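## Task

The wall rack has two removable shelves, each with a label on its front edge. Label colours: KK-17 yellow, KK-27 red, KK-44 red, KK-55 green, KK-84 yellow, KK-91 green. Place each shelf on the rack level marked with its label's colour. Get five vials standing upright on each shelf. Slide both shelves all the way in. Everything must stay in place on its own, not because the robot holds it. Finally release everything and move the arms away.

## Robot and tools

ROBOT AND FRAME
There are two 7-joint arms, left_arm and right_arm, each with a parallel gripper. Positions are reported in one world frame. Its origin lies on the floor plane z = 0, directly under the midpoint between the two arm bases, which are 0.70 m higher. +x points forward, the direction both arms face. +z points up. left_arm sits on the +y side; these names do not match image left and right. Reported hand positions can be somewhat wrong, more so when an arm reaches far. Giving both arms the same joint values produces mirror-image postures.

GRIPPER GEOMETRY
The fingers extend along the gripper's +z axis and close along its y axis. end_effector_position is the point between the pads when closed, just under 1 cm behind the tips. Closing pushes the tips about 17 mm further along +z.

execute_actions
Argument "actions" holds zero or one item; "pictures" (boolean) asks for camera images.
- Empty list: no command. Returns the current state plus pictures.
- Motion: {"rows": [...], "steps": n}. There are 1 to 15 rows; n is 3 to 15 (default 15). Each control step lasts 1/30 s and uses one row; if rows run out, the last row repeats.
- Wait: {"steps": n} with no rows, n up to 300. It returns once n steps have passed since the previous result, and your reply time counts toward them.
A refused call sends nothing.

ROW LAYOUT
Each row is one list of 16 numbers, each in [-1, 1], always covering both arms: left_arm's 7 joints then its opening, then right_arm's 7 joints then its opening. Joint order is shoulder pitch, shoulder roll, upper arm roll, elbow, forearm roll, wrist pitch, wrist yaw.
Joint numbers are scaled offsets, not poses. They are measured from the joint angles in the most recent result that printed them. Before any such result in the scene, and for the second or later call within one reply, they are measured from where the arm is when the action begins. They never add up across rows. Scale: 1.0 equals 0.9738 rad (shoulder pitch), 0.9684 (shoulder roll), 1.598 (upper arm roll), 1.604 (elbow), 3.238 (forearm roll), 3.249 (wrist pitch and wrist yaw). A row of zeros is not a pause: it pulls the arm back to the reference angles.
Opening is an absolute setting, not an offset: +1 fully open, -1 closed. A full close takes at least about 0.5 s.

JOINT RANGES (rad)
left_arm: shoulder pitch -1.396 to 2.000, shoulder roll -0.175 to 2.000, upper arm roll -1.571 to 1.571, elbow 0.000 to 2.443, forearm roll -1.571 to 1.571, wrist pitch -0.785 to 0.785, wrist yaw -1.571 to 1.571. right_arm is the same except shoulder pitch -1.300 to 2.000. If a call pushes a joint more than 0.017 rad outward past a limit, it is refused. True limits may sit up to 0.017 rad either way of these values. A joint driven into its true limit stops there, and the result prints "joint sent to its limit" (possibly about an earlier, still-running action). If that line is missing, the joint may still be at its limit.

SPEED
Each step, a joint's target can lead its measured angle by at most: 0.0738 rad (shoulder pitch), 0.0684 (shoulder roll), 0.113 (upper arm roll), 0.119 (elbow), 0.403 (forearm roll), 0.414 (wrist pitch, wrist yaw). If the targets would move a gripper more than 70 mm from its measured spot, all of that arm's targets are scaled back. Big moves therefore take several actions.

TIMING
Each result is captured 3 steps before its action ends. Those last steps run while you think, and the next action starts after them. The simulation keeps running during your replies. Arms keep heading for the last row's target until all of them are nearly still (stalled counts as still) or a step is HELD. After that only a new action moves them further. Fingers that are mid-motion finish moving.

RESULT LINES
- State line `left_arm: …` | `right_arm: …`: end_effector_position (m) and end_effector_quat_wxyz, world frame.
- Joint positions / Joint velocities: one block per arm, seven joints (rad, rad/s), then the pad gap (m, m/s; 0.145 m is fully open).
- grip_measured: measured opening on the command scale. To keep hold of something, command an opening clearly below it; a lower command squeezes harder. Pads give about 10 N each on objects up to about 11 cm wide. Closing fast can squeeze harder, sometimes until the fingers spring open.
- "joint command not followed": a clearance check changed or blocked that arm's joint targets on some steps; the rest of the row still ran.
- HELD: steps on which all or part of your row was not sent.
- MOTOR HOT: a motor has reached 85 °C from carrying load. At 100 °C an OVER-TEMPERATURE FAULT stops the arm; joints at their limit go limp until they cool. Avoid holding loads longer than needed.

zoom_image
Arguments: camera (cam_high, cam_low, cam_left_wrist, cam_right_wrist) and region [x0, y0, x1, y1] in pixels of that camera's latest image, origin at the top-left corner, no larger than 504 by 504. It returns an enlarged view. All images are 896x504. Calibration is supplied per camera (pinhole plus radial distortion, K, D, T_world_to_cam). Approximate positions: cam_high at [-0.345, 0.862, 1.199], cam_low at [0.357, -0.715, 0.287]. Wrist camera poses follow their arm's joints. Results with pictures list any camera whose numbers changed.

finished_scene
Argument scene (1 or 2) ends that scene for good. The result says whether the goal was met and gives the next scene's task. Replying without any tool call ends every remaining scene.

CAUTIONS
Never knock or push objects out of the work area. Keep the arms from striking or pressing on each other. Avoid drops, slips, slams, hard impacts and excessive pushing. Something may briefly pull on a held part or shove a loose object, so grip firmly. Shelves and vials must stay put on their own before you release them and withdraw.

Each tool is called after "Request:" as name([rows], argument=value, ...), one row to a line, values as JSON.

## Session

Request:
execute_actions(actions=[])

Scene clock: 0.00 s of 9600.00 s.
left_arm: end_effector_position=(+0.2704, +0.1569, +0.4514) grip_measured=+1.00 end_effector_quat_wxyz=(-0.005, +0.704, +0.006, +0.710) | right_arm: end_effector_position=(+0.2728, -0.1511, +0.4479) grip_measured=+1.00 end_effector_quat_wxyz=(-0.004, +0.707, +0.008, +0.707)
Joint positions: left_arm=[-0.439  0.333 -0.276  1.813  0.175 -0.281 -0.364  0.145] | right_arm=[-0.422  0.341 -0.291  1.796  0.178 -0.277 -0.343  0.145]
Joint velocities: left_arm=[-0.121 -0.055 -0.002 -0.007 -0.007  0.007 -0.007 -0.   ] | right_arm=[ 0.055 -0.033 -0.007 -0.002  0.022 -0.007 -0.007  0.   ]
Motor temperatures (°C, as the motors report them): left_arm=[26 24 26 24 28 27 26] | right_arm=[27 27 28 28 26 24 27]

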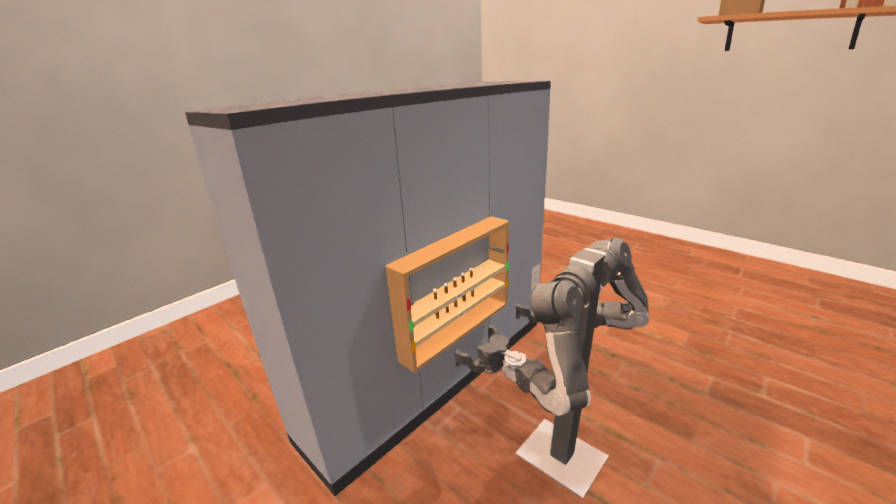

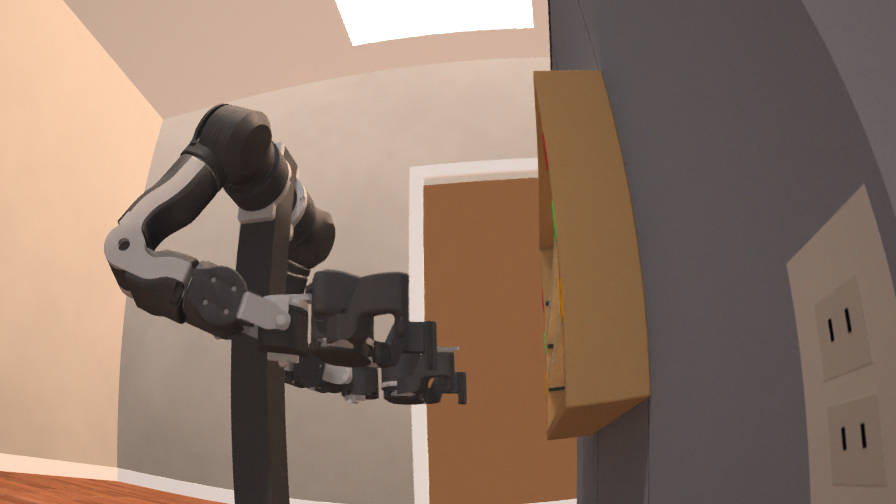

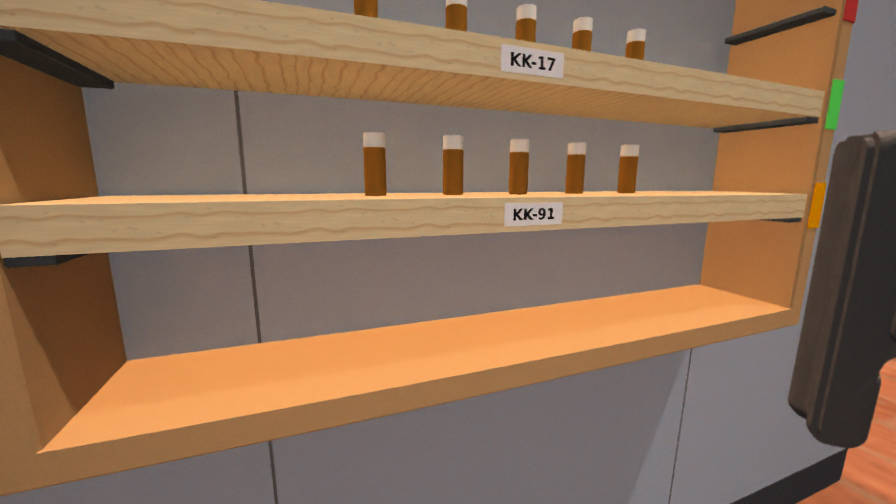

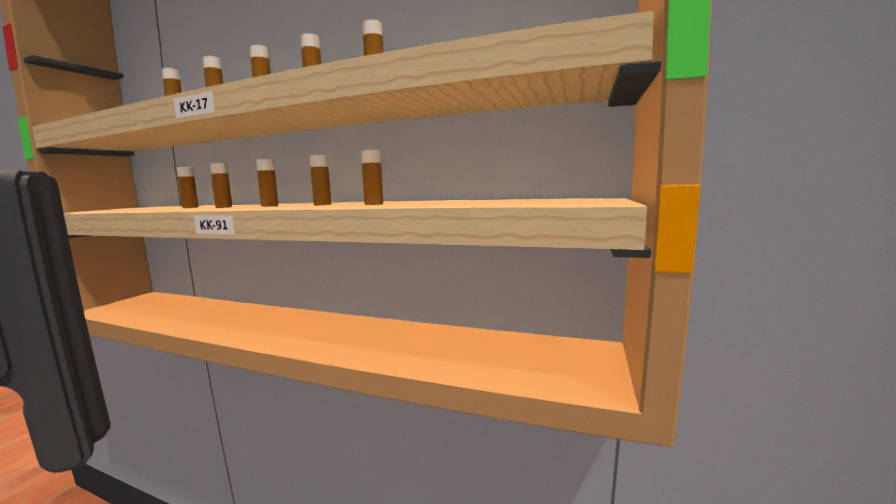

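Request:
execute_actions([
  {"rows":[[-0.1,-0.344,0.173,0.18,0.429,0.0865,0.112,-0.3,-0.12,-0.352,0.182,0.19,0.428,0.085,0.1056,-0.3]]},
])

Request:
execute_actions([
  {"steps":60},
], pictures=true)

Scene clock: 1.07 s of 9600.00 s.
left_arm: end_effector_position=(+0.2673, +0.1531, +0.5062) grip_measured=-0.30 end_effector_quat_wxyz=(+0.492, +0.506, +0.499, +0.503) | right_arm: end_effector_position=(+0.2670, -0.1528, +0.5054) grip_measured=-0.30 end_effector_quat_wxyz=(+0.492, -0.506, +0.499, -0.502)
Joint positions: left_arm=[-0.535  0.     0.001  2.101  1.554 -0.003 -0.004  0.053] | right_arm=[-0.536  0.     0.001  2.1    1.554 -0.003 -0.004  0.053]
Joint velocities: left_arm=[-0.077 -0.011 -0.002 -0.002  0.183  0.095  0.022 -0.   ] | right_arm=[-0.077 -0.055 -0.007 -0.007  0.095 -0.051  0.007  0.   ]
Motor temperatures (°C, as the motors report them): left_arm=[26 24 26 25 28 28 26] | right_arm=[27 27 28 28 26 24 27]
Steps of this call (steps 1 to 20: nothing new was sent; steps 21 to 32: the first 12 steps of this action). Readings (joint positions):
21: left_arm=[-0.489 0.275 -0.188 1.879 0.265 -0.182 -0.271] | right_arm=[-0.471 0.285 -0.203 1.863 0.268 -0.177 -0.251]
22: left_arm=[-0.552 0.200 -0.081 1.980 0.416 -0.097 -0.157] | right_arm=[-0.544 0.210 -0.096 1.970 0.419 -0.096 -0.144]
24: left_arm=[-0.534 0.082 0.019 2.123 0.782 -0.038 -0.051] | right_arm=[-0.545 0.093 0.021 2.117 0.785 -0.037 -0.049]
28: left_arm=[-0.548 0.002 -0.001 2.096 1.450 -0.003 -0.006] | right_arm=[-0.550 -0.000 -0.004 2.098 1.451 -0.003 -0.005]
32: the state above

Scene clock: 3.07 s of 9600.00 s.
left_arm: end_effector_position=(+0.2670, +0.1531, +0.5058) grip_measured=-0.30 end_effector_quat_wxyz=(+0.494, +0.504, +0.501, +0.501) | right_arm: end_effector_position=(+0.2666, -0.1528, +0.5049) grip_measured=-0.30 end_effector_quat_wxyz=(+0.493, -0.505, +0.502, -0.500)
Joint positions: left_arm=[-0.536  0.     0.001  2.101  1.562 -0.003 -0.004  0.053] | right_arm=[-0.538  0.     0.001  2.1    1.562 -0.003 -0.004  0.053]
Joint velocities: left_arm=[-0.077 -0.011  0.002 -0.012  0.022 -0.022 -0.022  0.   ] | right_arm=[-0.077  0.099  0.002  0.002 -0.037  0.066 -0.022  0.   ]
Motor temperatures (°C, as the motors report them): left_arm=[26 24 26 25 28 28 26] | right_arm=[27 27 28 28 26 24 27]
Kept back: nothing.
Steps of this call (steps 1 to 3: the last 3 steps of your previous action; steps 4 to 15: the robot went on to your last target; steps 16 to 60: nothing new was sent). Readings (joint positions):
1: left_arm=[-0.536 0.000 0.001 2.101 1.558 -0.003 -0.004] | right_arm=[-0.538 0.000 0.001 2.100 1.558 -0.003 -0.004]
2: left_arm=[-0.536 0.000 0.001 2.101 1.560 -0.003 -0.004] | right_arm=[-0.538 0.000 0.001 2.100 1.560 -0.003 -0.004]
4: left_arm=[-0.536 0.000 0.001 2.101 1.561 -0.003 -0.004] | right_arm=[-0.538 0.000 0.001 2.100 1.561 -0.003 -0.004]
8: left_arm=[-0.536 0.000 0.001 2.101 1.562 -0.003 -0.004] | right_arm=[-0.538 0.000 0.001 2.100 1.562 -0.003 -0.004]
60: the state above
All arms were judged still, so your last target was given up. Only a new action makes them travel on or press farther. Fingers that are still opening or closing keep moving.
camera_calibration (this result's frames):
cam_left_wrist: T_world_to_cam=[[-0.336838, -0.0130021, 0.941473, -0.38777], [-0.159695, -0.984629, -0.0707336, 0.24102], [0.927921, -0.174175, 0.329585, -0.331283], [0, 0, 0, 1]] pos_world=[0.215278, 0.174573, 0.491309]
cam_right_wrist: T_world_to_cam=[[0.326242, 0.0132631, -0.945193, 0.394151], [-0.158742, 0.986471, -0.0409487, 0.226174], [0.931862, 0.163401, 0.323933, -0.335037], [0, 0, 0, 1]] pos_world=[0.219523, -0.173596, 0.49034]

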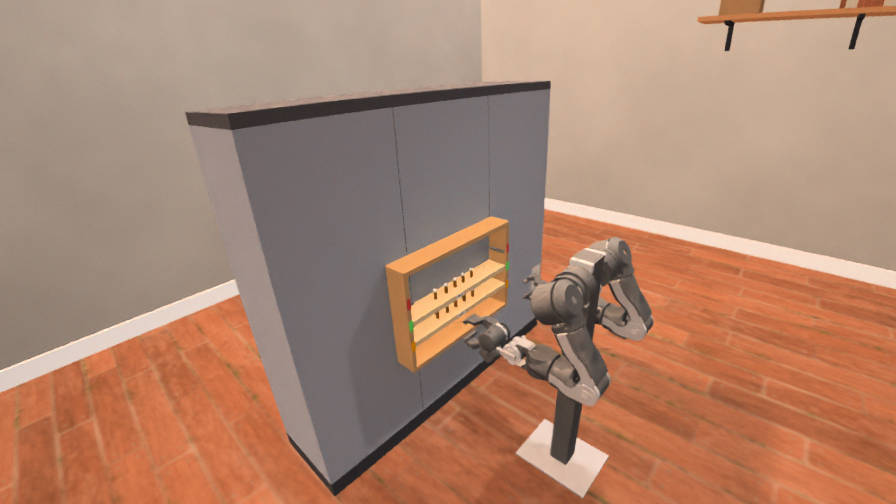

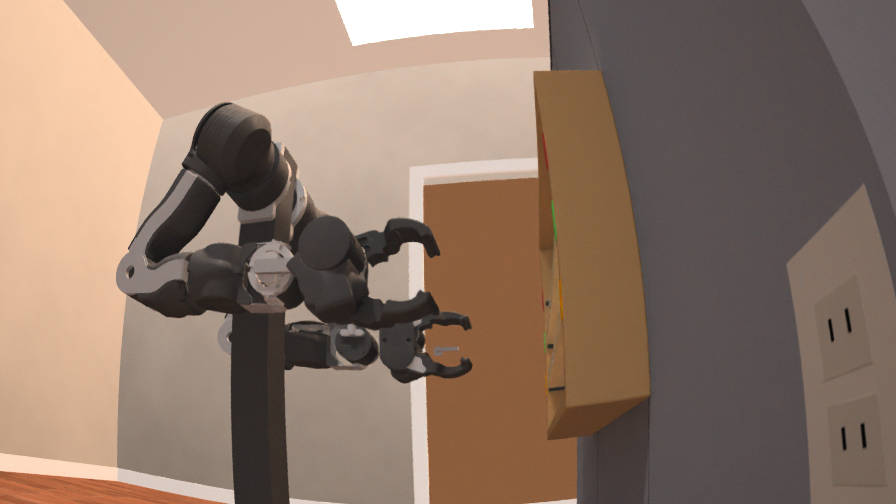

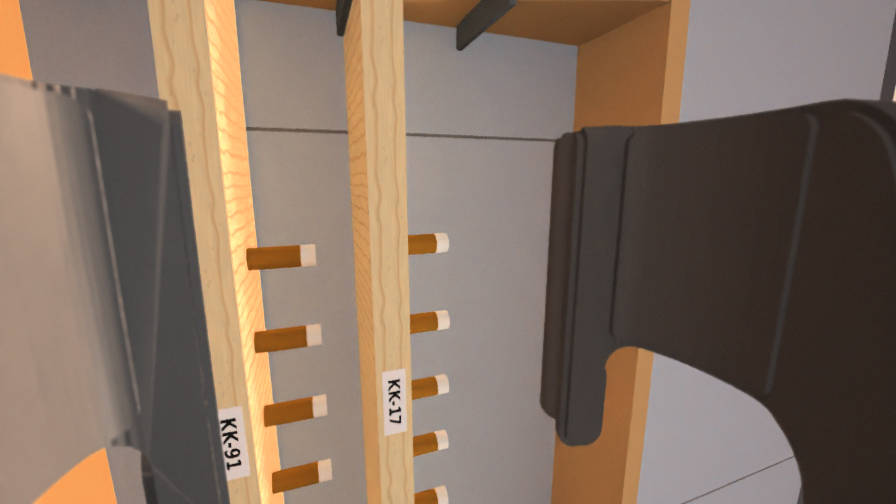

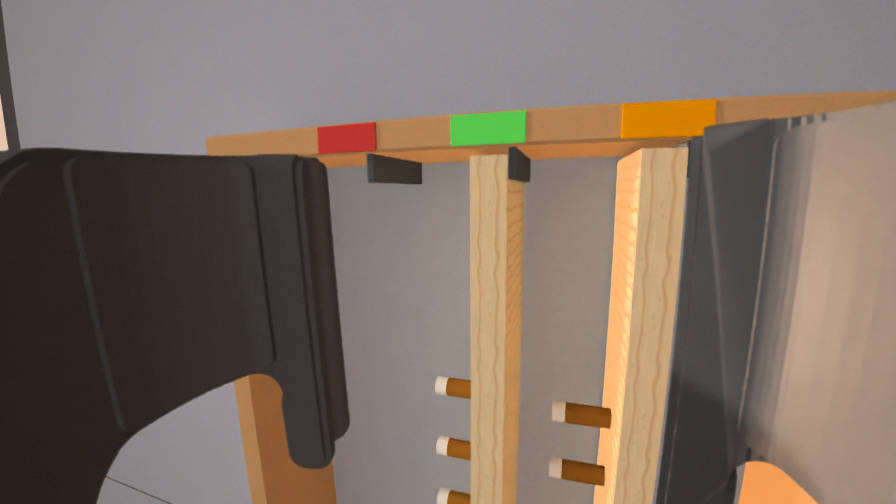

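Request:
execute_actions([
  {"rows":[[0.1,0,0,-0.03,0,0.015,0.02,-0.45,0.1,0,0,-0.03,0,0.015,-0.02,-0.45],[0.2,0,0,-0.06,0,0.03,0.04,-0.45,0.2,0,0,-0.06,0,0.03,-0.04,-0.45],[0.3,0,0,-0.1,0,0.045,0.07,-0.45,0.3,0,0,-0.1,0,0.045,-0.07,-0.45],[0.4,0,0,-0.13,0,0.06,0.1,-0.45,0.4,0,0,-0.13,0,0.06,-0.1,-0.45],[0.553,0,0,-0.178,0.002,0.077,0.124,-0.45,0.555,0,0,-0.177,0.002,0.077,-0.122,-0.45]]},
])

Request:
execute_actions([
  {"steps":15},
], pictures=true)

Scene clock: 3.80 s of 9600.00 s.
left_arm: end_effector_position=(+0.3348, +0.1163, +0.6287) grip_measured=-0.45 end_effector_quat_wxyz=(+0.693, +0.369, +0.256, +0.565) | right_arm: end_effector_position=(+0.3679, -0.1162, +0.5133) grip_measured=-0.45 end_effector_quat_wxyz=(-0.502, +0.603, -0.449, +0.428)
Joint positions: left_arm=[-0.001  0.     0.001  1.821  1.569  0.243  0.4    0.042] | right_arm=[ 0.008  0.     0.001  1.827  1.568  0.243 -0.386  0.042]
Joint velocities: left_arm=[-0.538 -0.011 -0.007 -0.476 -0.007 -0.022  0.037 -0.   ] | right_arm=[-0.67   0.011  0.002 -0.491  0.007 -0.037 -0.168 -0.   ]
Motor temperatures (°C, as the motors report them): left_arm=[26 24 26 25 28 28 26] | right_arm=[27 27 28 28 26 24 27]
Steps of this call (steps 1 to 10: nothing new was sent; steps 11 to 22: the first 12 steps of this action). Readings (joint positions):
11: left_arm=[-0.501 0.000 0.002 2.070 1.562 0.014 0.023] | right_arm=[-0.503 0.001 0.001 2.072 1.562 0.015 -0.024]
12: left_arm=[-0.429 0.000 0.002 2.010 1.562 0.048 0.064] | right_arm=[-0.429 0.001 0.001 2.013 1.562 0.048 -0.070]
14: left_arm=[-0.294 0.000 0.002 1.895 1.562 0.134 0.211] | right_arm=[-0.293 0.000 0.001 1.896 1.562 0.135 -0.222]
18: left_arm=[-0.039 0.000 0.001 1.805 1.565 0.236 0.372] | right_arm=[-0.052 0.000 0.001 1.804 1.565 0.237 -0.392]
22: the state above

Scene clock: 4.30 s of 9600.00 s.
left_arm: end_effector_position=(+0.3363, +0.1161, +0.6280) grip_measured=-0.45 end_effector_quat_wxyz=(+0.692, +0.370, +0.257, +0.564) | right_arm: end_effector_position=(+0.3670, -0.1162, +0.5056) grip_measured=-0.45 end_effector_quat_wxyz=(-0.494, +0.610, -0.455, +0.420)
Joint positions: left_arm=[0.004 0.    0.001 1.815 1.568 0.244 0.397 0.042] | right_arm=[ 0.004  0.     0.001  1.817  1.568  0.245 -0.402  0.042]
Joint velocities: left_arm=[ 0.033  0.033 -0.012 -0.012  0.007 -0.051 -0.051 -0.   ] | right_arm=[-0.099  0.033  0.007  0.007 -0.037  0.066 -0.007  0.   ]
Motor temperatures (°C, as the motors report them): left_arm=[26 24 26 25 28 28 26] | right_arm=[27 27 28 28 26 24 27]
Kept back: nothing.
Steps of this call (steps 1 to 3: the last 3 steps of your previous action; steps 4 to 15: the robot went on to your last target). Readings (joint positions):
1: left_arm=[-0.011 0.000 0.001 1.808 1.568 0.244 0.398] | right_arm=[-0.010 0.000 0.001 1.812 1.568 0.244 -0.395]
2: left_arm=[-0.008 0.000 0.001 1.808 1.568 0.244 0.397] | right_arm=[-0.013 0.000 0.001 1.808 1.568 0.245 -0.402]
4: left_arm=[0.006 0.000 0.001 1.814 1.568 0.244 0.397] | right_arm=[0.005 0.000 0.001 1.813 1.568 0.245 -0.402]
8: left_arm=[0.004 0.000 0.001 1.815 1.568 0.244 0.397] | right_arm=[0.004 0.000 0.001 1.817 1.568 0.245 -0.402]
15: the state above
camera_calibration (this result's frames):
cam_left_wrist: T_world_to_cam=[[-0.822125, 0.159543, 0.546495, -0.0887576], [-0.317911, -0.924975, -0.208218, 0.356874], [0.472274, -0.344918, 0.811165, -0.57167], [0, 0, 0, 1]] pos_world=[0.310469, 0.14708, 0.586532]
cam_right_wrist: T_world_to_cam=[[0.189029, 0.0062207, -0.981952, 0.429624], [-0.390203, 0.918117, -0.0692992, 0.297389], [0.901116, 0.39626, 0.175978, -0.321658], [0, 0, 0, 1]] pos_world=[0.324682, -0.14825, 0.499083]

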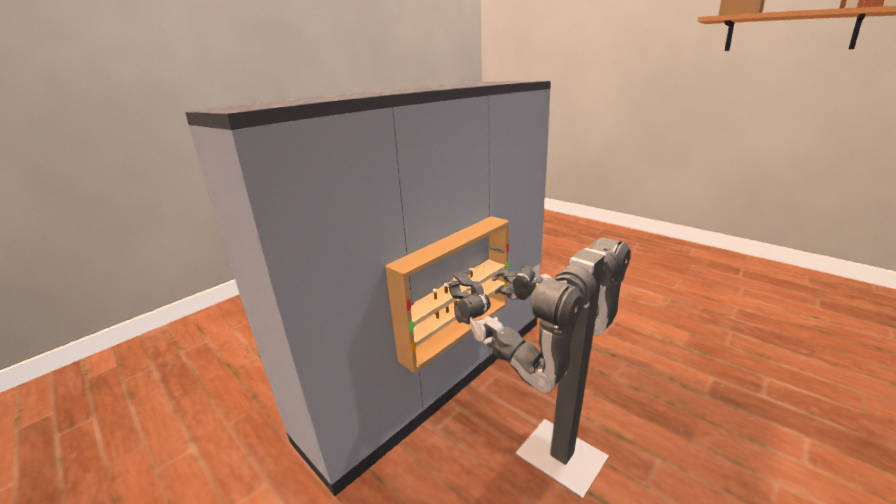

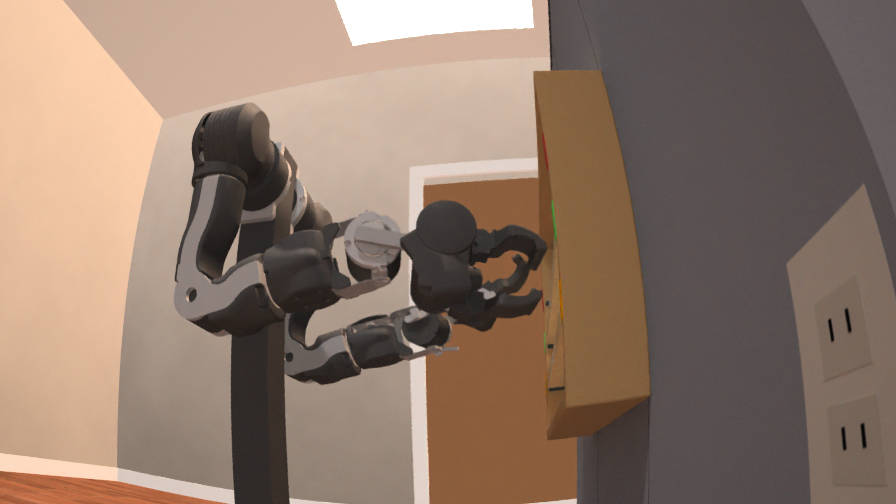

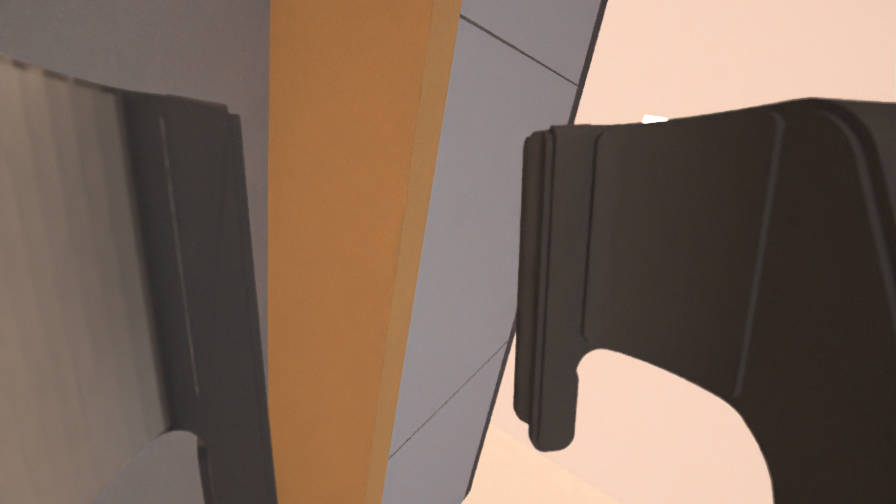

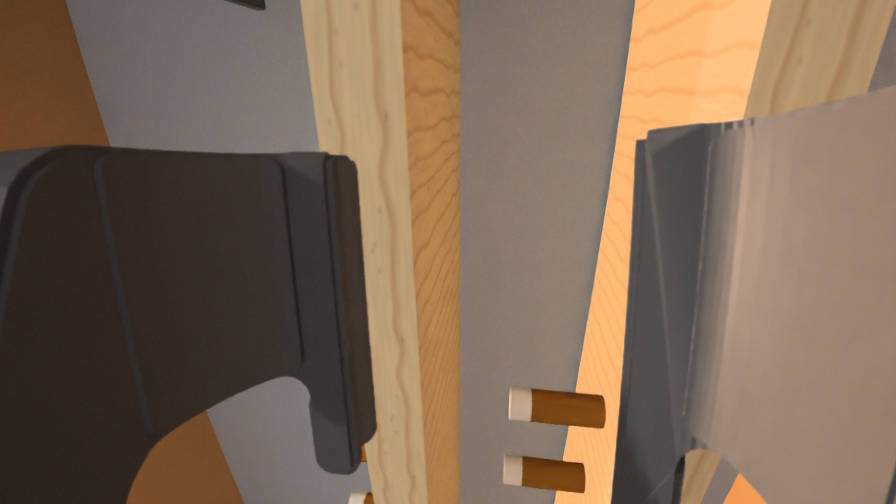

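Request:
execute_actions([
  {"rows":[[0,0,0,0,-0.005,-0.04,-0.05,-0.45,0,0,0,0,0,-0.02,0.01,-0.45],[0,0,0,0,-0.01,-0.08,-0.1,-0.45,0,0,0,0,0,-0.04,0.02,-0.45],[0,0,0,0,-0.015,-0.12,-0.15,-0.45,0,0,0,0,0,-0.06,0.03,-0.45],[0,0,0,0,-0.019,-0.15,-0.2015,-0.45,0,0,0,0,0,-0.0755,0.047,-0.45]]},
])

Request:
execute_actions([
  {"steps":10},
], pictures=true)

Scene clock: 5.10 s of 9600.00 s.
left_arm: end_effector_position=(+0.3686, +0.1936, +0.5310) grip_measured=-0.45 end_effector_quat_wxyz=(+0.433, +0.434, +0.558, +0.560) | right_arm: end_effector_position=(+0.3736, -0.1521, +0.5309) grip_measured=-0.45 end_effector_quat_wxyz=(+0.498, -0.502, +0.500, -0.500)
Joint positions: left_arm=[ 0.002  0.001  0.003  1.815  1.508 -0.24  -0.252  0.042] | right_arm=[ 0.004  0.     0.001  1.817  1.568  0.003 -0.255  0.042]
Joint velocities: left_arm=[-0.011 -0.055  0.002 -0.002 -0.022 -0.095 -0.066  0.   ] | right_arm=[-0.033 -0.055  0.002 -0.002  0.022 -0.022  0.037  0.   ]
Motor temperatures (°C, as the motors report them): left_arm=[27 24 26 25 28 28 26] | right_arm=[27 27 28 28 26 24 27]
Steps of this call (steps 1 to 12: the robot went on to your last target; steps 13 to 24: the first 12 steps of this action). Readings (joint positions):
13: left_arm=[0.005 -0.001 -0.000 1.818 1.562 0.192 0.333] | right_arm=[0.004 -0.000 0.000 1.817 1.568 0.219 -0.391]
14: left_arm=[0.006 -0.001 -0.001 1.819 1.550 0.102 0.221] | right_arm=[0.004 -0.000 -0.000 1.817 1.568 0.175 -0.370]
16: left_arm=[0.006 -0.000 0.000 1.818 1.523 -0.114 -0.068] | right_arm=[0.004 0.000 0.000 1.817 1.568 0.066 -0.304]
20: left_arm=[0.002 0.001 0.003 1.815 1.510 -0.233 -0.241] | right_arm=[0.004 0.000 0.001 1.817 1.568 0.007 -0.258]
24: the state above

Scene clock: 5.43 s of 9600.00 s.
left_arm: end_effector_position=(+0.3686, +0.1936, +0.5308) grip_measured=-0.45 end_effector_quat_wxyz=(+0.433, +0.434, +0.558, +0.560) | right_arm: end_effector_position=(+0.3736, -0.1521, +0.5310) grip_measured=-0.45 end_effector_quat_wxyz=(+0.498, -0.502, +0.500, -0.500)
Joint positions: left_arm=[ 0.002  0.001  0.003  1.815  1.508 -0.24  -0.252  0.042] | right_arm=[ 0.004  0.     0.001  1.817  1.568  0.002 -0.255  0.042]
Joint velocities: left_arm=[ 0.055 -0.077  0.002 -0.007 -0.022  0.081  0.022 -0.   ] | right_arm=[ 0.011 -0.011 -0.007  0.007  0.007  0.007 -0.081  0.   ]
Motor temperatures (°C, as the motors report them): left_arm=[27 24 26 25 28 28 26] | right_arm=[27 27 28 28 26 24 27]
Kept back: nothing.
Steps of this call (steps 1 to 3: the last 3 steps of your previous action; steps 4 to 10: the robot went on to your last target). Readings (joint positions):
1: left_arm=[0.002 0.001 0.003 1.815 1.508 -0.240 -0.252] | right_arm=[0.004 0.000 0.001 1.817 1.568 0.002 -0.255]
2: left_arm=[0.002 0.001 0.003 1.815 1.508 -0.240 -0.252] | right_arm=[0.004 0.000 0.001 1.817 1.568 0.002 -0.255]
4: left_arm=[0.002 0.001 0.003 1.815 1.508 -0.240 -0.252] | right_arm=[0.004 0.000 0.001 1.817 1.568 0.002 -0.255]
8: left_arm=[0.002 0.001 0.003 1.815 1.508 -0.240 -0.252] | right_arm=[0.004 0.000 0.001 1.817 1.568 0.002 -0.255]
10: the state above
camera_calibration (this result's frames):
cam_left_wrist: T_world_to_cam=[[-0.336359, -0.0903532, 0.937389, -0.359655], [0.0868278, -0.994122, -0.0646656, 0.206685], [0.937723, 0.0596406, 0.342227, -0.482339], [0, 0, 0, 1]] pos_world=[0.313381, 0.201741, 0.515572]
cam_right_wrist: T_world_to_cam=[[0.335141, 0.020629, -0.941942, 0.379919], [-0.162576, 0.98603, -0.0362498, 0.242435], [0.928035, 0.165286, 0.333813, -0.446797], [0, 0, 0, 1]] pos_world=[0.326731, -0.173037, 0.515797]

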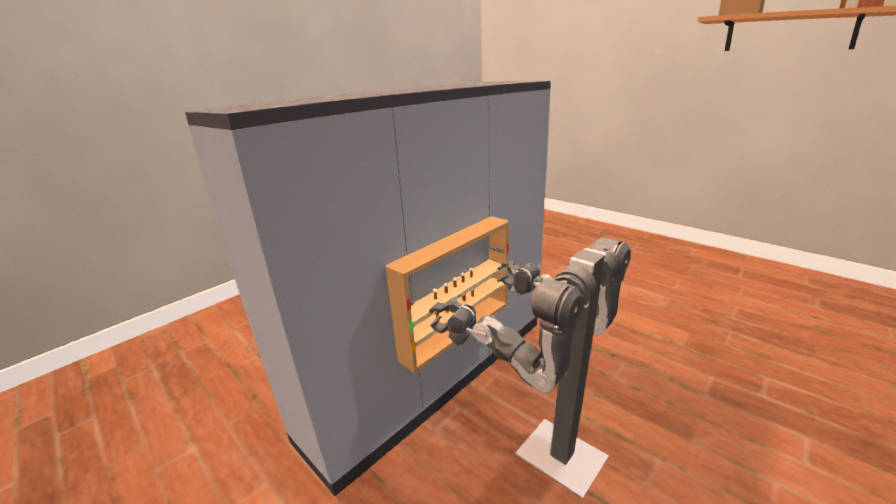

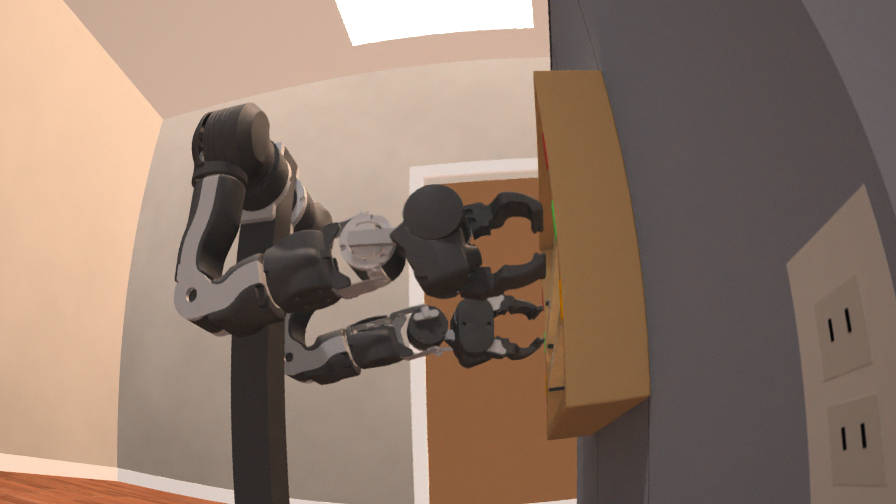

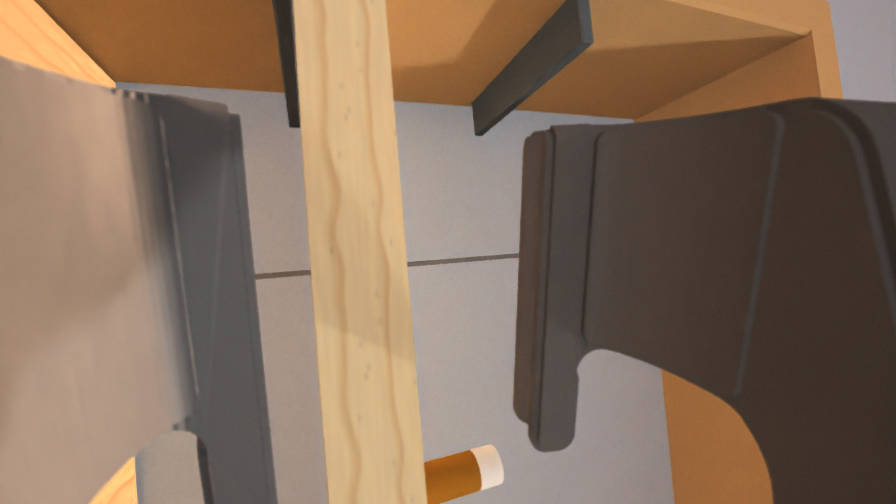

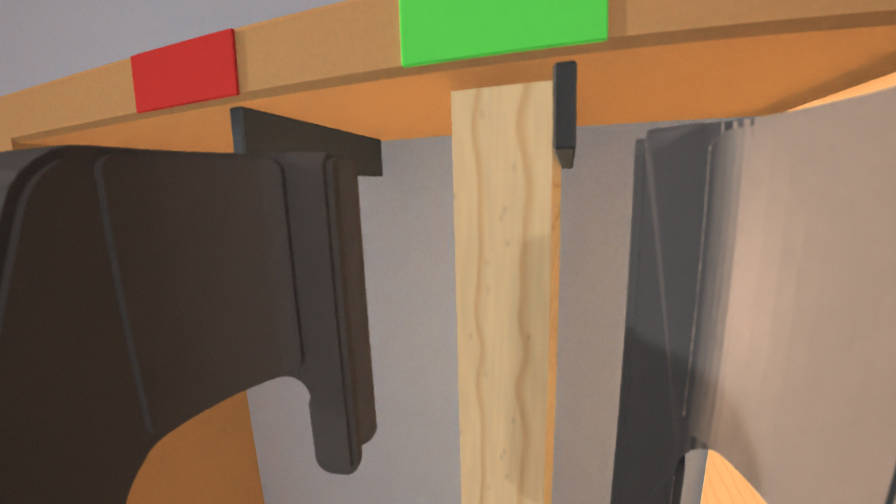

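Request:
execute_actions([
  {"rows":[[0,0,0,-0.015,0,0,0.007,-0.45,0,0,0,-0.006,0,0.032,0.004,-0.45],[0,0,0,-0.015,0,0,0.007,-0.45,0,0,0,-0.006,0,0.032,0.004,-0.45],[0.02,0,0,-0.028,0,0,0.007,-0.45,0.02,0,0,-0.019,0,0.032,0.004,-0.45],[0.04,0,0,-0.041,0,0,0.008,-0.45,0.04,0,0,-0.032,0,0.032,0.005,-0.45],[0.06,0,0,-0.054,0,0,0.008,-0.45,0.06,0,0,-0.045,0,0.032,0.005,-0.45],[0.08,0,0,-0.067,0,0,0.009,-0.45,0.08,0,0,-0.058,0,0.032,0.006,-0.45],[0.1,0,0,-0.08,0.002,0,0.01,-0.45,0.1,0,0,-0.071,0,0.032,0.007,-0.45],[0.12,0,0,-0.093,0.002,0,0.011,-0.45,0.12,0,0,-0.084,0,0.032,0.008,-0.45],[0.14,0,0,-0.107,0.003,0,0.012,-0.45,0.14,0,0,-0.098,0,0.032,0.009,-0.45],[0.16,0,0,-0.121,0.003,0,0.013,-0.45,0.16,0,0,-0.112,0,0.032,0.01,-0.45],[0.18,0,0,-0.136,0.004,0,0.014,-0.45,0.18,0,0,-0.127,0,0.032,0.011,-0.45],[0.2,0,0,-0.151,0.004,0,0.015,-0.45,0.2,0,0,-0.142,0,0.032,0.012,-0.45],[0.22,0,0,-0.166,0.005,0,0.017,-0.45,0.22,0,0,-0.157,0,0.032,0.013,-0.45],[0.24,0,0,-0.181,0.005,0,0.018,-0.45,0.24,0,0,-0.172,0,0.032,0.014,-0.45],[0.252,0,0,-0.19,0.005,0,0.019,-0.45,0.252,0,0,-0.181,0,0.032,0.015,-0.45]]},
])

Request:
execute_actions([
  {"steps":12},
], pictures=true)

Scene clock: 6.27 s of 9600.00 s.
left_arm: end_effector_position=(+0.4127, +0.1934, +0.5241) grip_measured=-0.45 end_effector_quat_wxyz=(+0.432, +0.436, +0.559, +0.557) | right_arm: end_effector_position=(+0.4162, -0.1365, +0.5290) grip_measured=-0.45 end_effector_quat_wxyz=(+0.517, -0.531, +0.469, -0.480)
Joint positions: left_arm=[ 0.194  0.001  0.003  1.578  1.518 -0.24  -0.213  0.042] | right_arm=[ 0.197  0.001  0.001  1.595  1.568  0.103 -0.225  0.042]
Joint velocities: left_arm=[ 0.56   0.099 -0.002 -0.623  0.081 -0.007 -0.037 -0.   ] | right_arm=[ 0.626  0.077  0.002 -0.642 -0.007 -0.037 -0.051 -0.   ]
Motor temperatures (°C, as the motors report them): left_arm=[27 24 26 25 28 28 26] | right_arm=[27 27 28 28 26 24 27]
Steps of this call (steps 1 to 13: the robot went on to your last target; steps 14 to 25: the first 12 steps of this action). Readings (joint positions):
14: left_arm=[0.004 0.001 0.003 1.804 1.508 -0.240 -0.242] | right_arm=[0.005 0.002 0.002 1.814 1.568 0.044 -0.251]
15: left_arm=[0.004 0.001 0.003 1.792 1.508 -0.240 -0.240] | right_arm=[0.005 0.001 0.001 1.811 1.568 0.073 -0.249]
17: left_arm=[0.031 0.001 0.003 1.752 1.508 -0.240 -0.236] | right_arm=[0.037 0.001 0.001 1.770 1.568 0.096 -0.245]
21: left_arm=[0.120 0.001 0.003 1.673 1.511 -0.240 -0.224] | right_arm=[0.122 0.001 0.001 1.690 1.568 0.103 -0.236]
25: the state above

Scene clock: 6.67 s of 9600.00 s.
left_arm: end_effector_position=(+0.4251, +0.1932, +0.5255) grip_measured=-0.45 end_effector_quat_wxyz=(+0.434, +0.435, +0.558, +0.558) | right_arm: end_effector_position=(+0.4287, -0.1364, +0.5298) grip_measured=-0.45 end_effector_quat_wxyz=(+0.518, -0.530, +0.469, -0.481)
Joint positions: left_arm=[ 0.249  0.001  0.003  1.511  1.523 -0.24  -0.196  0.042] | right_arm=[ 0.253  0.001  0.001  1.529  1.568  0.103 -0.211  0.042]
Joint velocities: left_arm=[-0.011 -0.033  0.007 -0.007 -0.007  0.007  0.022  0.   ] | right_arm=[ 0.077  0.055  0.017  0.002 -0.037  0.037 -0.007  0.   ]
Motor temperatures (°C, as the motors report them): left_arm=[27 24 26 25 28 28 26] | right_arm=[27 27 28 28 26 24 27]
Kept back: nothing.
Steps of this call (steps 1 to 3: the last 3 steps of your previous action; steps 4 to 12: the robot went on to your last target). Readings (joint positions):
1: left_arm=[0.214 0.001 0.003 1.554 1.520 -0.240 -0.209] | right_arm=[0.217 0.001 0.001 1.572 1.568 0.103 -0.221]
2: left_arm=[0.235 0.001 0.003 1.531 1.522 -0.240 -0.204] | right_arm=[0.237 0.001 0.001 1.548 1.568 0.103 -0.218]
4: left_arm=[0.253 0.001 0.003 1.511 1.523 -0.240 -0.199] | right_arm=[0.255 0.001 0.001 1.528 1.568 0.103 -0.213]
8: left_arm=[0.249 0.001 0.003 1.511 1.523 -0.240 -0.197] | right_arm=[0.253 0.001 0.001 1.529 1.568 0.103 -0.211]
12: the state above
camera_calibration (this result's frames):
cam_left_wrist: T_world_to_cam=[[-0.335051, -0.0876992, 0.938109, -0.337098], [0.0836241, -0.994497, -0.0631038, 0.201638], [0.938482, 0.0573055, 0.340541, -0.532502], [0, 0, 0, 1]] pos_world=[0.369936, 0.201481, 0.510298]
cam_right_wrist: T_world_to_cam=[[0.335374, 0.0338602, -0.941476, 0.36153], [-0.2582, 0.964391, -0.0572919, 0.285053], [0.906012, 0.262303, 0.332174, -0.47659], [0, 0, 0, 1]] pos_world=[0.384149, -0.162133, 0.515015]

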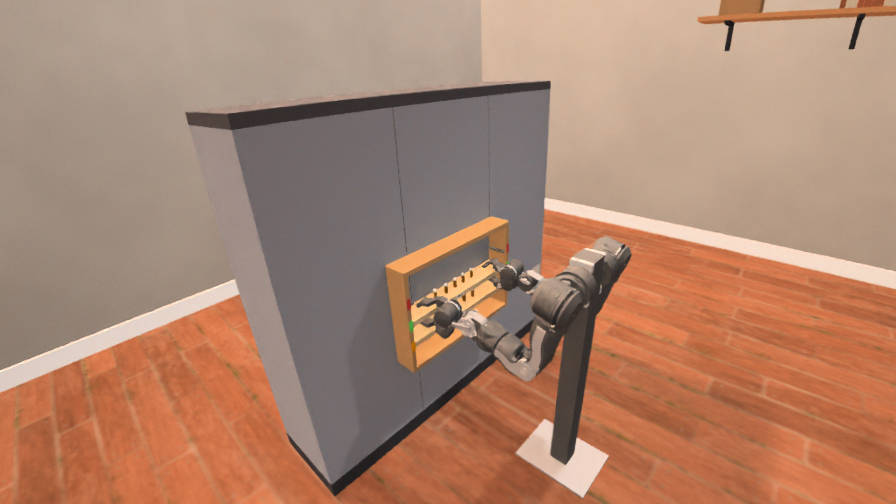

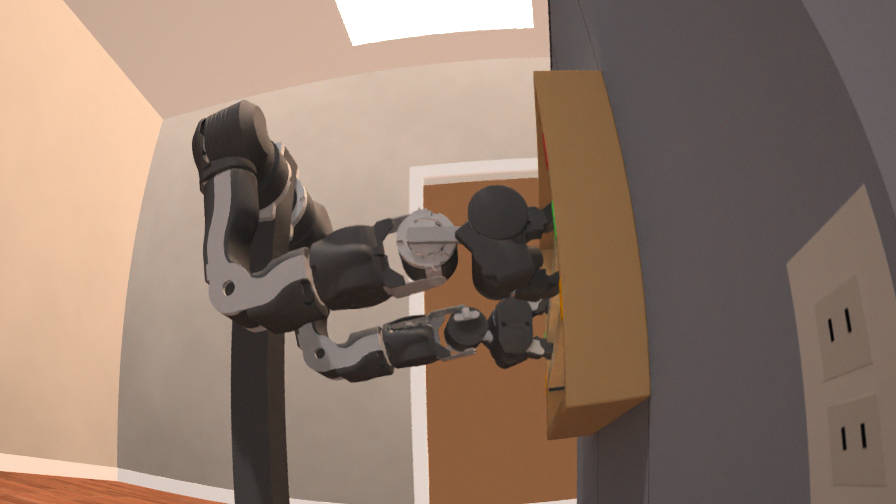

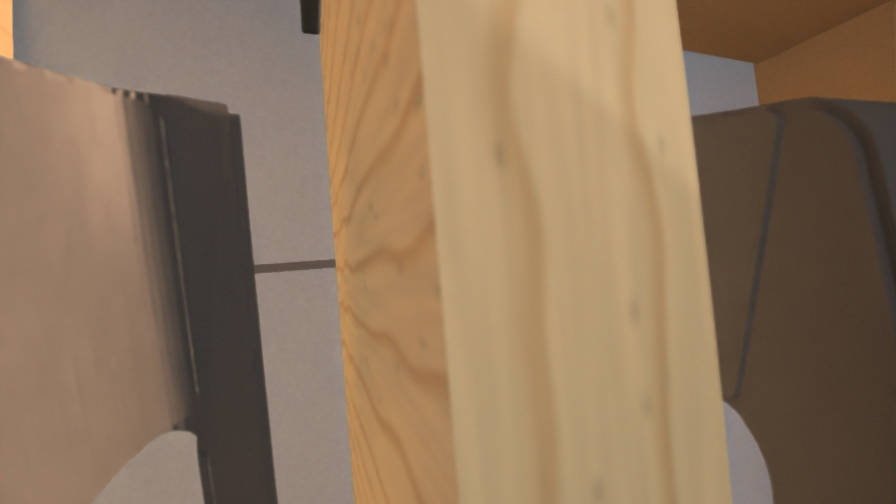

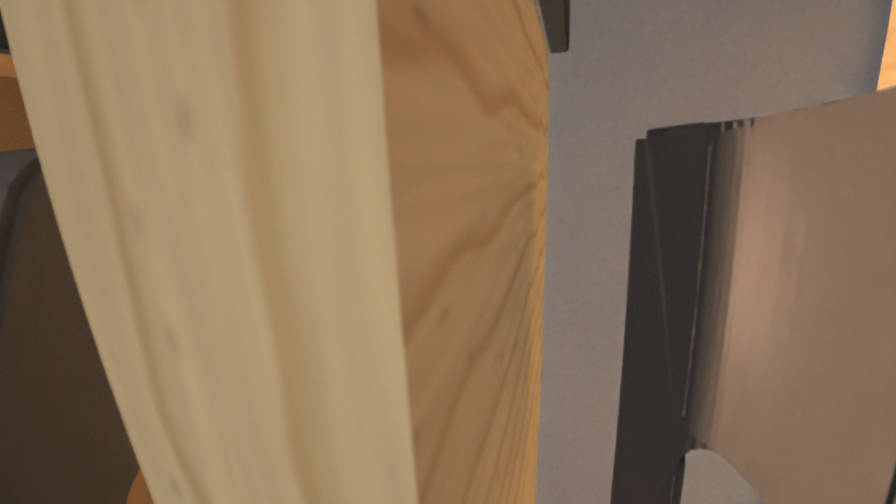

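Request:
execute_actions([
  {"rows":[[0,0,0,0,0,0,0,-0.5,0,0,0,0,0,0,0,-0.5],[0,0,0,0,0,0,0,-0.55,0,0,0,0,0,0,0,-0.55],[0,0,0,0,0,0,0,-0.6,0,0,0,0,0,0,0,-0.6],[0,0,0,0,0,0,0,-0.65,0,0,0,0,0,0,0,-0.65],[0,0,0,0,0,0,0,-0.7,0,0,0,0,0,0,0,-0.7],[0,0,0,0,0,0,0,-0.74,0,0,0,0,0,0,0,-0.74],[0,0,0,0,0,0,0,-0.78,0,0,0,0,0,0,0,-0.78],[0,0,0,0,0,0,0,-0.82,0,0,0,0,0,0,0,-0.82],[0,0,0,0,0,0,0,-0.88,0,0,0,0,0,0,0,-0.88],[0,0,0,0,0,0,0,-0.94,0,0,0,0,0,0,0,-0.94],[0,0,0,0,0,0,0,-1,0,0,0,0,0,0,0,-1]]},
])

Request:
execute_actions([
  {"rows":[[-0.004,0,0,0.005,0,0,-0.002,-1,-0.004,0,0,0.005,0,0,-0.002,-1],[-0.012,0,0,0.013,0,0,-0.004,-1,-0.012,0,0,0.013,0,0,-0.004,-1],[-0.024,0,0,0.024,-0.001,0,-0.006,-1,-0.024,0,0,0.024,0,0,-0.006,-1],[-0.04,0,0,0.038,-0.002,0,-0.008,-1,-0.04,0,0,0.038,0,0,-0.008,-1],[-0.058,0,0,0.053,-0.002,0,-0.01,-1,-0.058,0,0,0.053,0,0,-0.01,-1],[-0.078,0,0,0.069,-0.003,0,-0.012,-1,-0.078,0,0,0.069,0,0,-0.012,-1],[-0.099,0,0,0.085,-0.003,0,-0.013,-1,-0.099,0,0,0.085,0,0,-0.013,-1],[-0.12,0,0,0.1,-0.003,0,-0.014,-1,-0.12,0,0,0.1,0,0,-0.014,-1],[-0.141,0,0,0.115,-0.004,0,-0.015,-1,-0.141,0,0,0.115,0,0,-0.015,-1],[-0.161,0,0,0.128,-0.004,0,-0.016,-1,-0.161,0,0,0.128,0,0,-0.016,-1],[-0.18,0,0,0.141,-0.004,0,-0.016,-1,-0.18,0,0,0.141,0,0,-0.016,-1],[-0.197,0,0,0.152,-0.004,0,-0.017,-1,-0.197,0,0,0.152,0,0,-0.017,-1],[-0.21,0,0,0.16,-0.004,0,-0.017,-1,-0.21,0,0,0.16,0,0,-0.017,-1],[-0.219,0,0,0.166,-0.004,0,-0.017,-1,-0.219,0,0,0.166,0,0,-0.017,-1],[-0.224,0,0,0.169,-0.004,0,-0.017,-1,-0.224,0,0,0.169,0,0,-0.017,-1]]},
])

Request:
execute_actions([
  {"steps":10},
], pictures=true)

Scene clock: 7.63 s of 9600.00 s.
left_arm: end_effector_position=(+0.4252, +0.1932, +0.5263) grip_measured=-0.76 end_effector_quat_wxyz=(+0.435, +0.434, +0.557, +0.559) | right_arm: end_effector_position=(+0.4288, -0.1364, +0.5309) grip_measured=-0.76 end_effector_quat_wxyz=(+0.520, -0.528, +0.469, -0.480)
Joint positions: left_arm=[ 0.25   0.001  0.003  1.512  1.524 -0.24  -0.194  0.018] | right_arm=[ 0.254  0.001  0.001  1.529  1.574  0.103 -0.209  0.018]
Joint velocities: left_arm=[-0.011 -0.055  0.002  0.002 -0.051 -0.007  0.022 -0.   ] | right_arm=[ 0.033 -0.055 -0.002  0.012 -0.051 -0.007 -0.066 -0.   ]
Motor temperatures (°C, as the motors report them): left_arm=[27 24 26 25 28 28 26] | right_arm=[27 27 28 28 26 24 27]
Steps of this call (steps 1 to 17: the robot went on to your last target; steps 18 to 29: the first 12 steps of this action). Readings (joint positions):
18: left_arm=[0.249 0.001 0.003 1.511 1.523 -0.240 -0.196] | right_arm=[0.253 0.001 0.001 1.529 1.568 0.103 -0.211]
19: left_arm=[0.249 0.001 0.003 1.511 1.523 -0.240 -0.196] | right_arm=[0.253 0.001 0.001 1.529 1.568 0.103 -0.211]
21: left_arm=[0.249 0.001 0.003 1.511 1.523 -0.240 -0.196] | right_arm=[0.253 0.001 0.001 1.529 1.568 0.103 -0.211]
25: left_arm=[0.250 0.001 0.003 1.512 1.524 -0.240 -0.194] | right_arm=[0.254 0.001 0.001 1.529 1.573 0.103 -0.209]
29: the state above

Scene clock: 8.13 s of 9600.00 s.
left_arm: end_effector_position=(+0.3815, +0.1930, +0.5268) grip_measured=-0.76 end_effector_quat_wxyz=(+0.433, +0.436, +0.561, +0.555) | right_arm: end_effector_position=(+0.3848, -0.1362, +0.5310) grip_measured=-0.76 end_effector_quat_wxyz=(+0.517, -0.532, +0.471, -0.478)
Joint positions: left_arm=[ 0.058  0.001  0.003  1.746  1.516 -0.238 -0.248  0.018] | right_arm=[ 0.061  0.     0.001  1.764  1.575  0.103 -0.263  0.018]
Joint velocities: left_arm=[-0.516 -0.033  0.017  0.471 -0.022  0.051 -0.066 -0.   ] | right_arm=[-0.451  0.011 -0.002  0.442 -0.007  0.022 -0.007  0.   ]
Motor temperatures (°C, as the motors report them): left_arm=[27 24 26 25 28 28 26] | right_arm=[27 27 28 28 26 24 27]
Steps of this call (steps 1 to 3: the last 3 steps of your previous action; steps 4 to 15: the first 12 steps of this action, its rows measured from where the robot was after step 3). Readings (joint positions):
3: left_arm=[0.250 0.001 0.003 1.512 1.524 -0.240 -0.194] | right_arm=[0.254 0.001 0.001 1.529 1.574 0.103 -0.209]
4: left_arm=[0.249 0.001 0.003 1.514 1.525 -0.240 -0.196] | right_arm=[0.253 0.001 0.001 1.531 1.575 0.102 -0.211]
5: left_arm=[0.244 0.001 0.003 1.523 1.525 -0.240 -0.201] | right_arm=[0.247 0.001 0.001 1.541 1.575 0.102 -0.216]
7: left_arm=[0.213 0.001 0.003 1.563 1.523 -0.240 -0.213] | right_arm=[0.216 0.001 0.001 1.581 1.575 0.102 -0.229]
11: left_arm=[0.133 0.001 0.003 1.662 1.520 -0.239 -0.237] | right_arm=[0.137 0.000 0.001 1.681 1.575 0.103 -0.251]
15: the state above

Scene clock: 8.47 s of 9600.00 s.
left_arm: end_effector_position=(+0.3754, +0.1930, +0.5270) grip_measured=-0.76 end_effector_quat_wxyz=(+0.433, +0.436, +0.561, +0.555) | right_arm: end_effector_position=(+0.3787, -0.1361, +0.5313) grip_measured=-0.76 end_effector_quat_wxyz=(+0.516, -0.532, +0.471, -0.478)
Joint positions: left_arm=[ 0.03   0.001  0.003  1.776  1.516 -0.238 -0.251  0.018] | right_arm=[ 0.033  0.     0.001  1.794  1.575  0.104 -0.266  0.018]
Joint velocities: left_arm=[-0.033  0.011 -0.017 -0.012 -0.022 -0.037 -0.007 -0.   ] | right_arm=[ 0.055  0.011 -0.002  0.002  0.007 -0.051  0.037 -0.   ]
Motor temperatures (°C, as the motors report them): left_arm=[27 24 26 25 28 28 26] | right_arm=[27 27 28 28 26 24 27]
Kept back: nothing.
Steps of this call (steps 1 to 3: the last 3 steps of your previous action; steps 4 to 10: the robot went on to your last target). Readings (joint positions):
1: left_arm=[0.044 0.001 0.003 1.761 1.516 -0.238 -0.249] | right_arm=[0.047 0.000 0.001 1.779 1.575 0.104 -0.264]
2: left_arm=[0.035 0.001 0.003 1.770 1.516 -0.238 -0.250] | right_arm=[0.038 0.000 0.001 1.788 1.575 0.104 -0.265]
4: left_arm=[0.030 0.001 0.003 1.776 1.516 -0.238 -0.250] | right_arm=[0.033 0.000 0.001 1.794 1.575 0.104 -0.266]
8: left_arm=[0.030 0.001 0.003 1.776 1.516 -0.238 -0.251] | right_arm=[0.033 0.000 0.001 1.794 1.575 0.104 -0.266]
10: the state above
camera_calibration (this result's frames):
cam_left_wrist: T_world_to_cam=[[-0.327954, -0.0828071, 0.941057, -0.360325], [0.0822752, -0.994869, -0.0588697, 0.20402], [0.941104, 0.0581191, 0.333084, -0.483532], [0, 0, 0, 1]] pos_world=[0.320098, 0.201238, 0.512155]
cam_right_wrist: T_world_to_cam=[[0.327349, 0.0359176, -0.944221, 0.384462], [-0.259565, 0.964253, -0.0533082, 0.270284], [0.908553, 0.262537, 0.32497, -0.428972], [0, 0, 0, 1]] pos_world=[0.334047, -0.16181, 0.516829]

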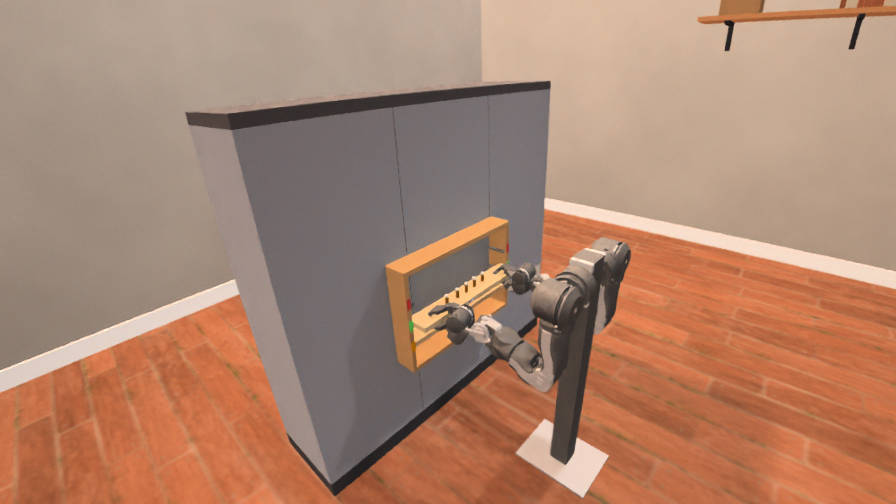

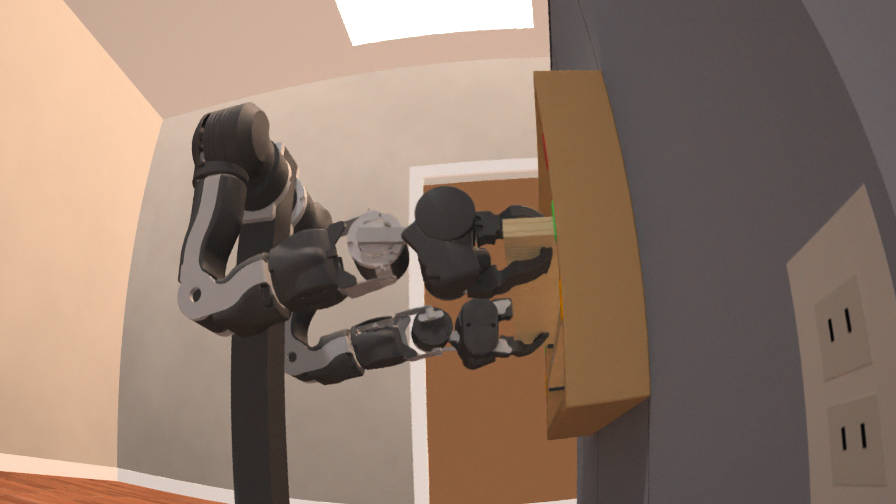

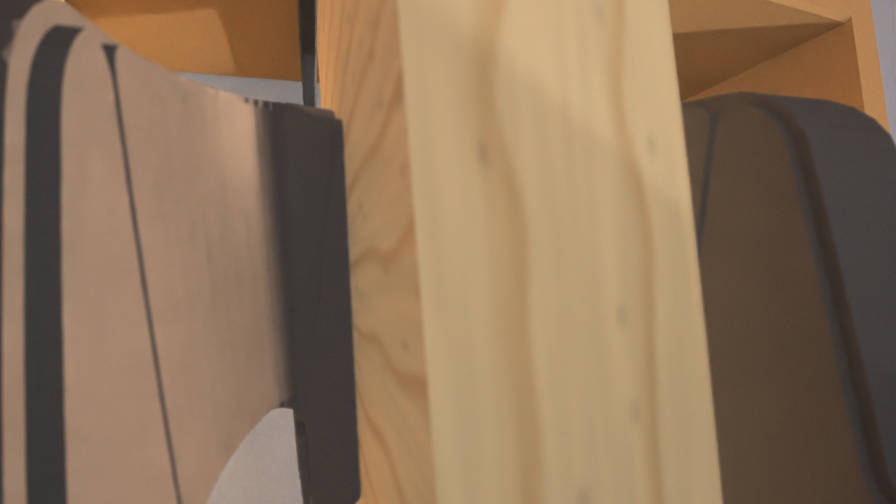

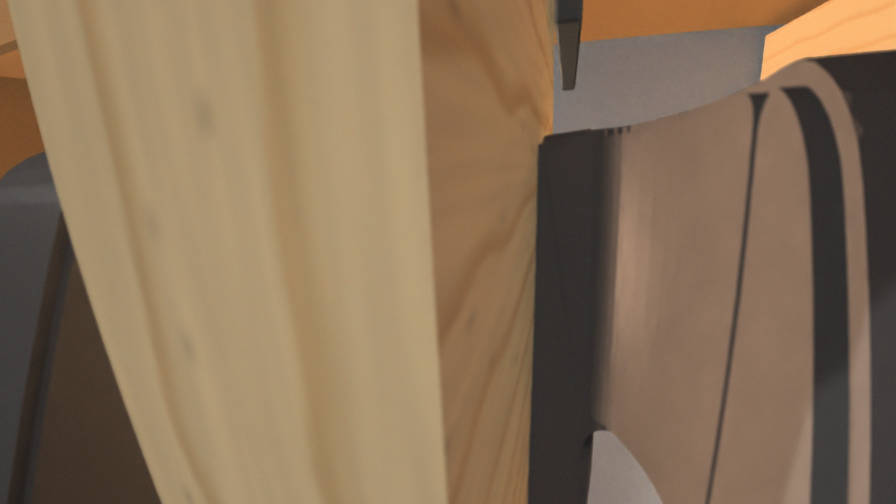

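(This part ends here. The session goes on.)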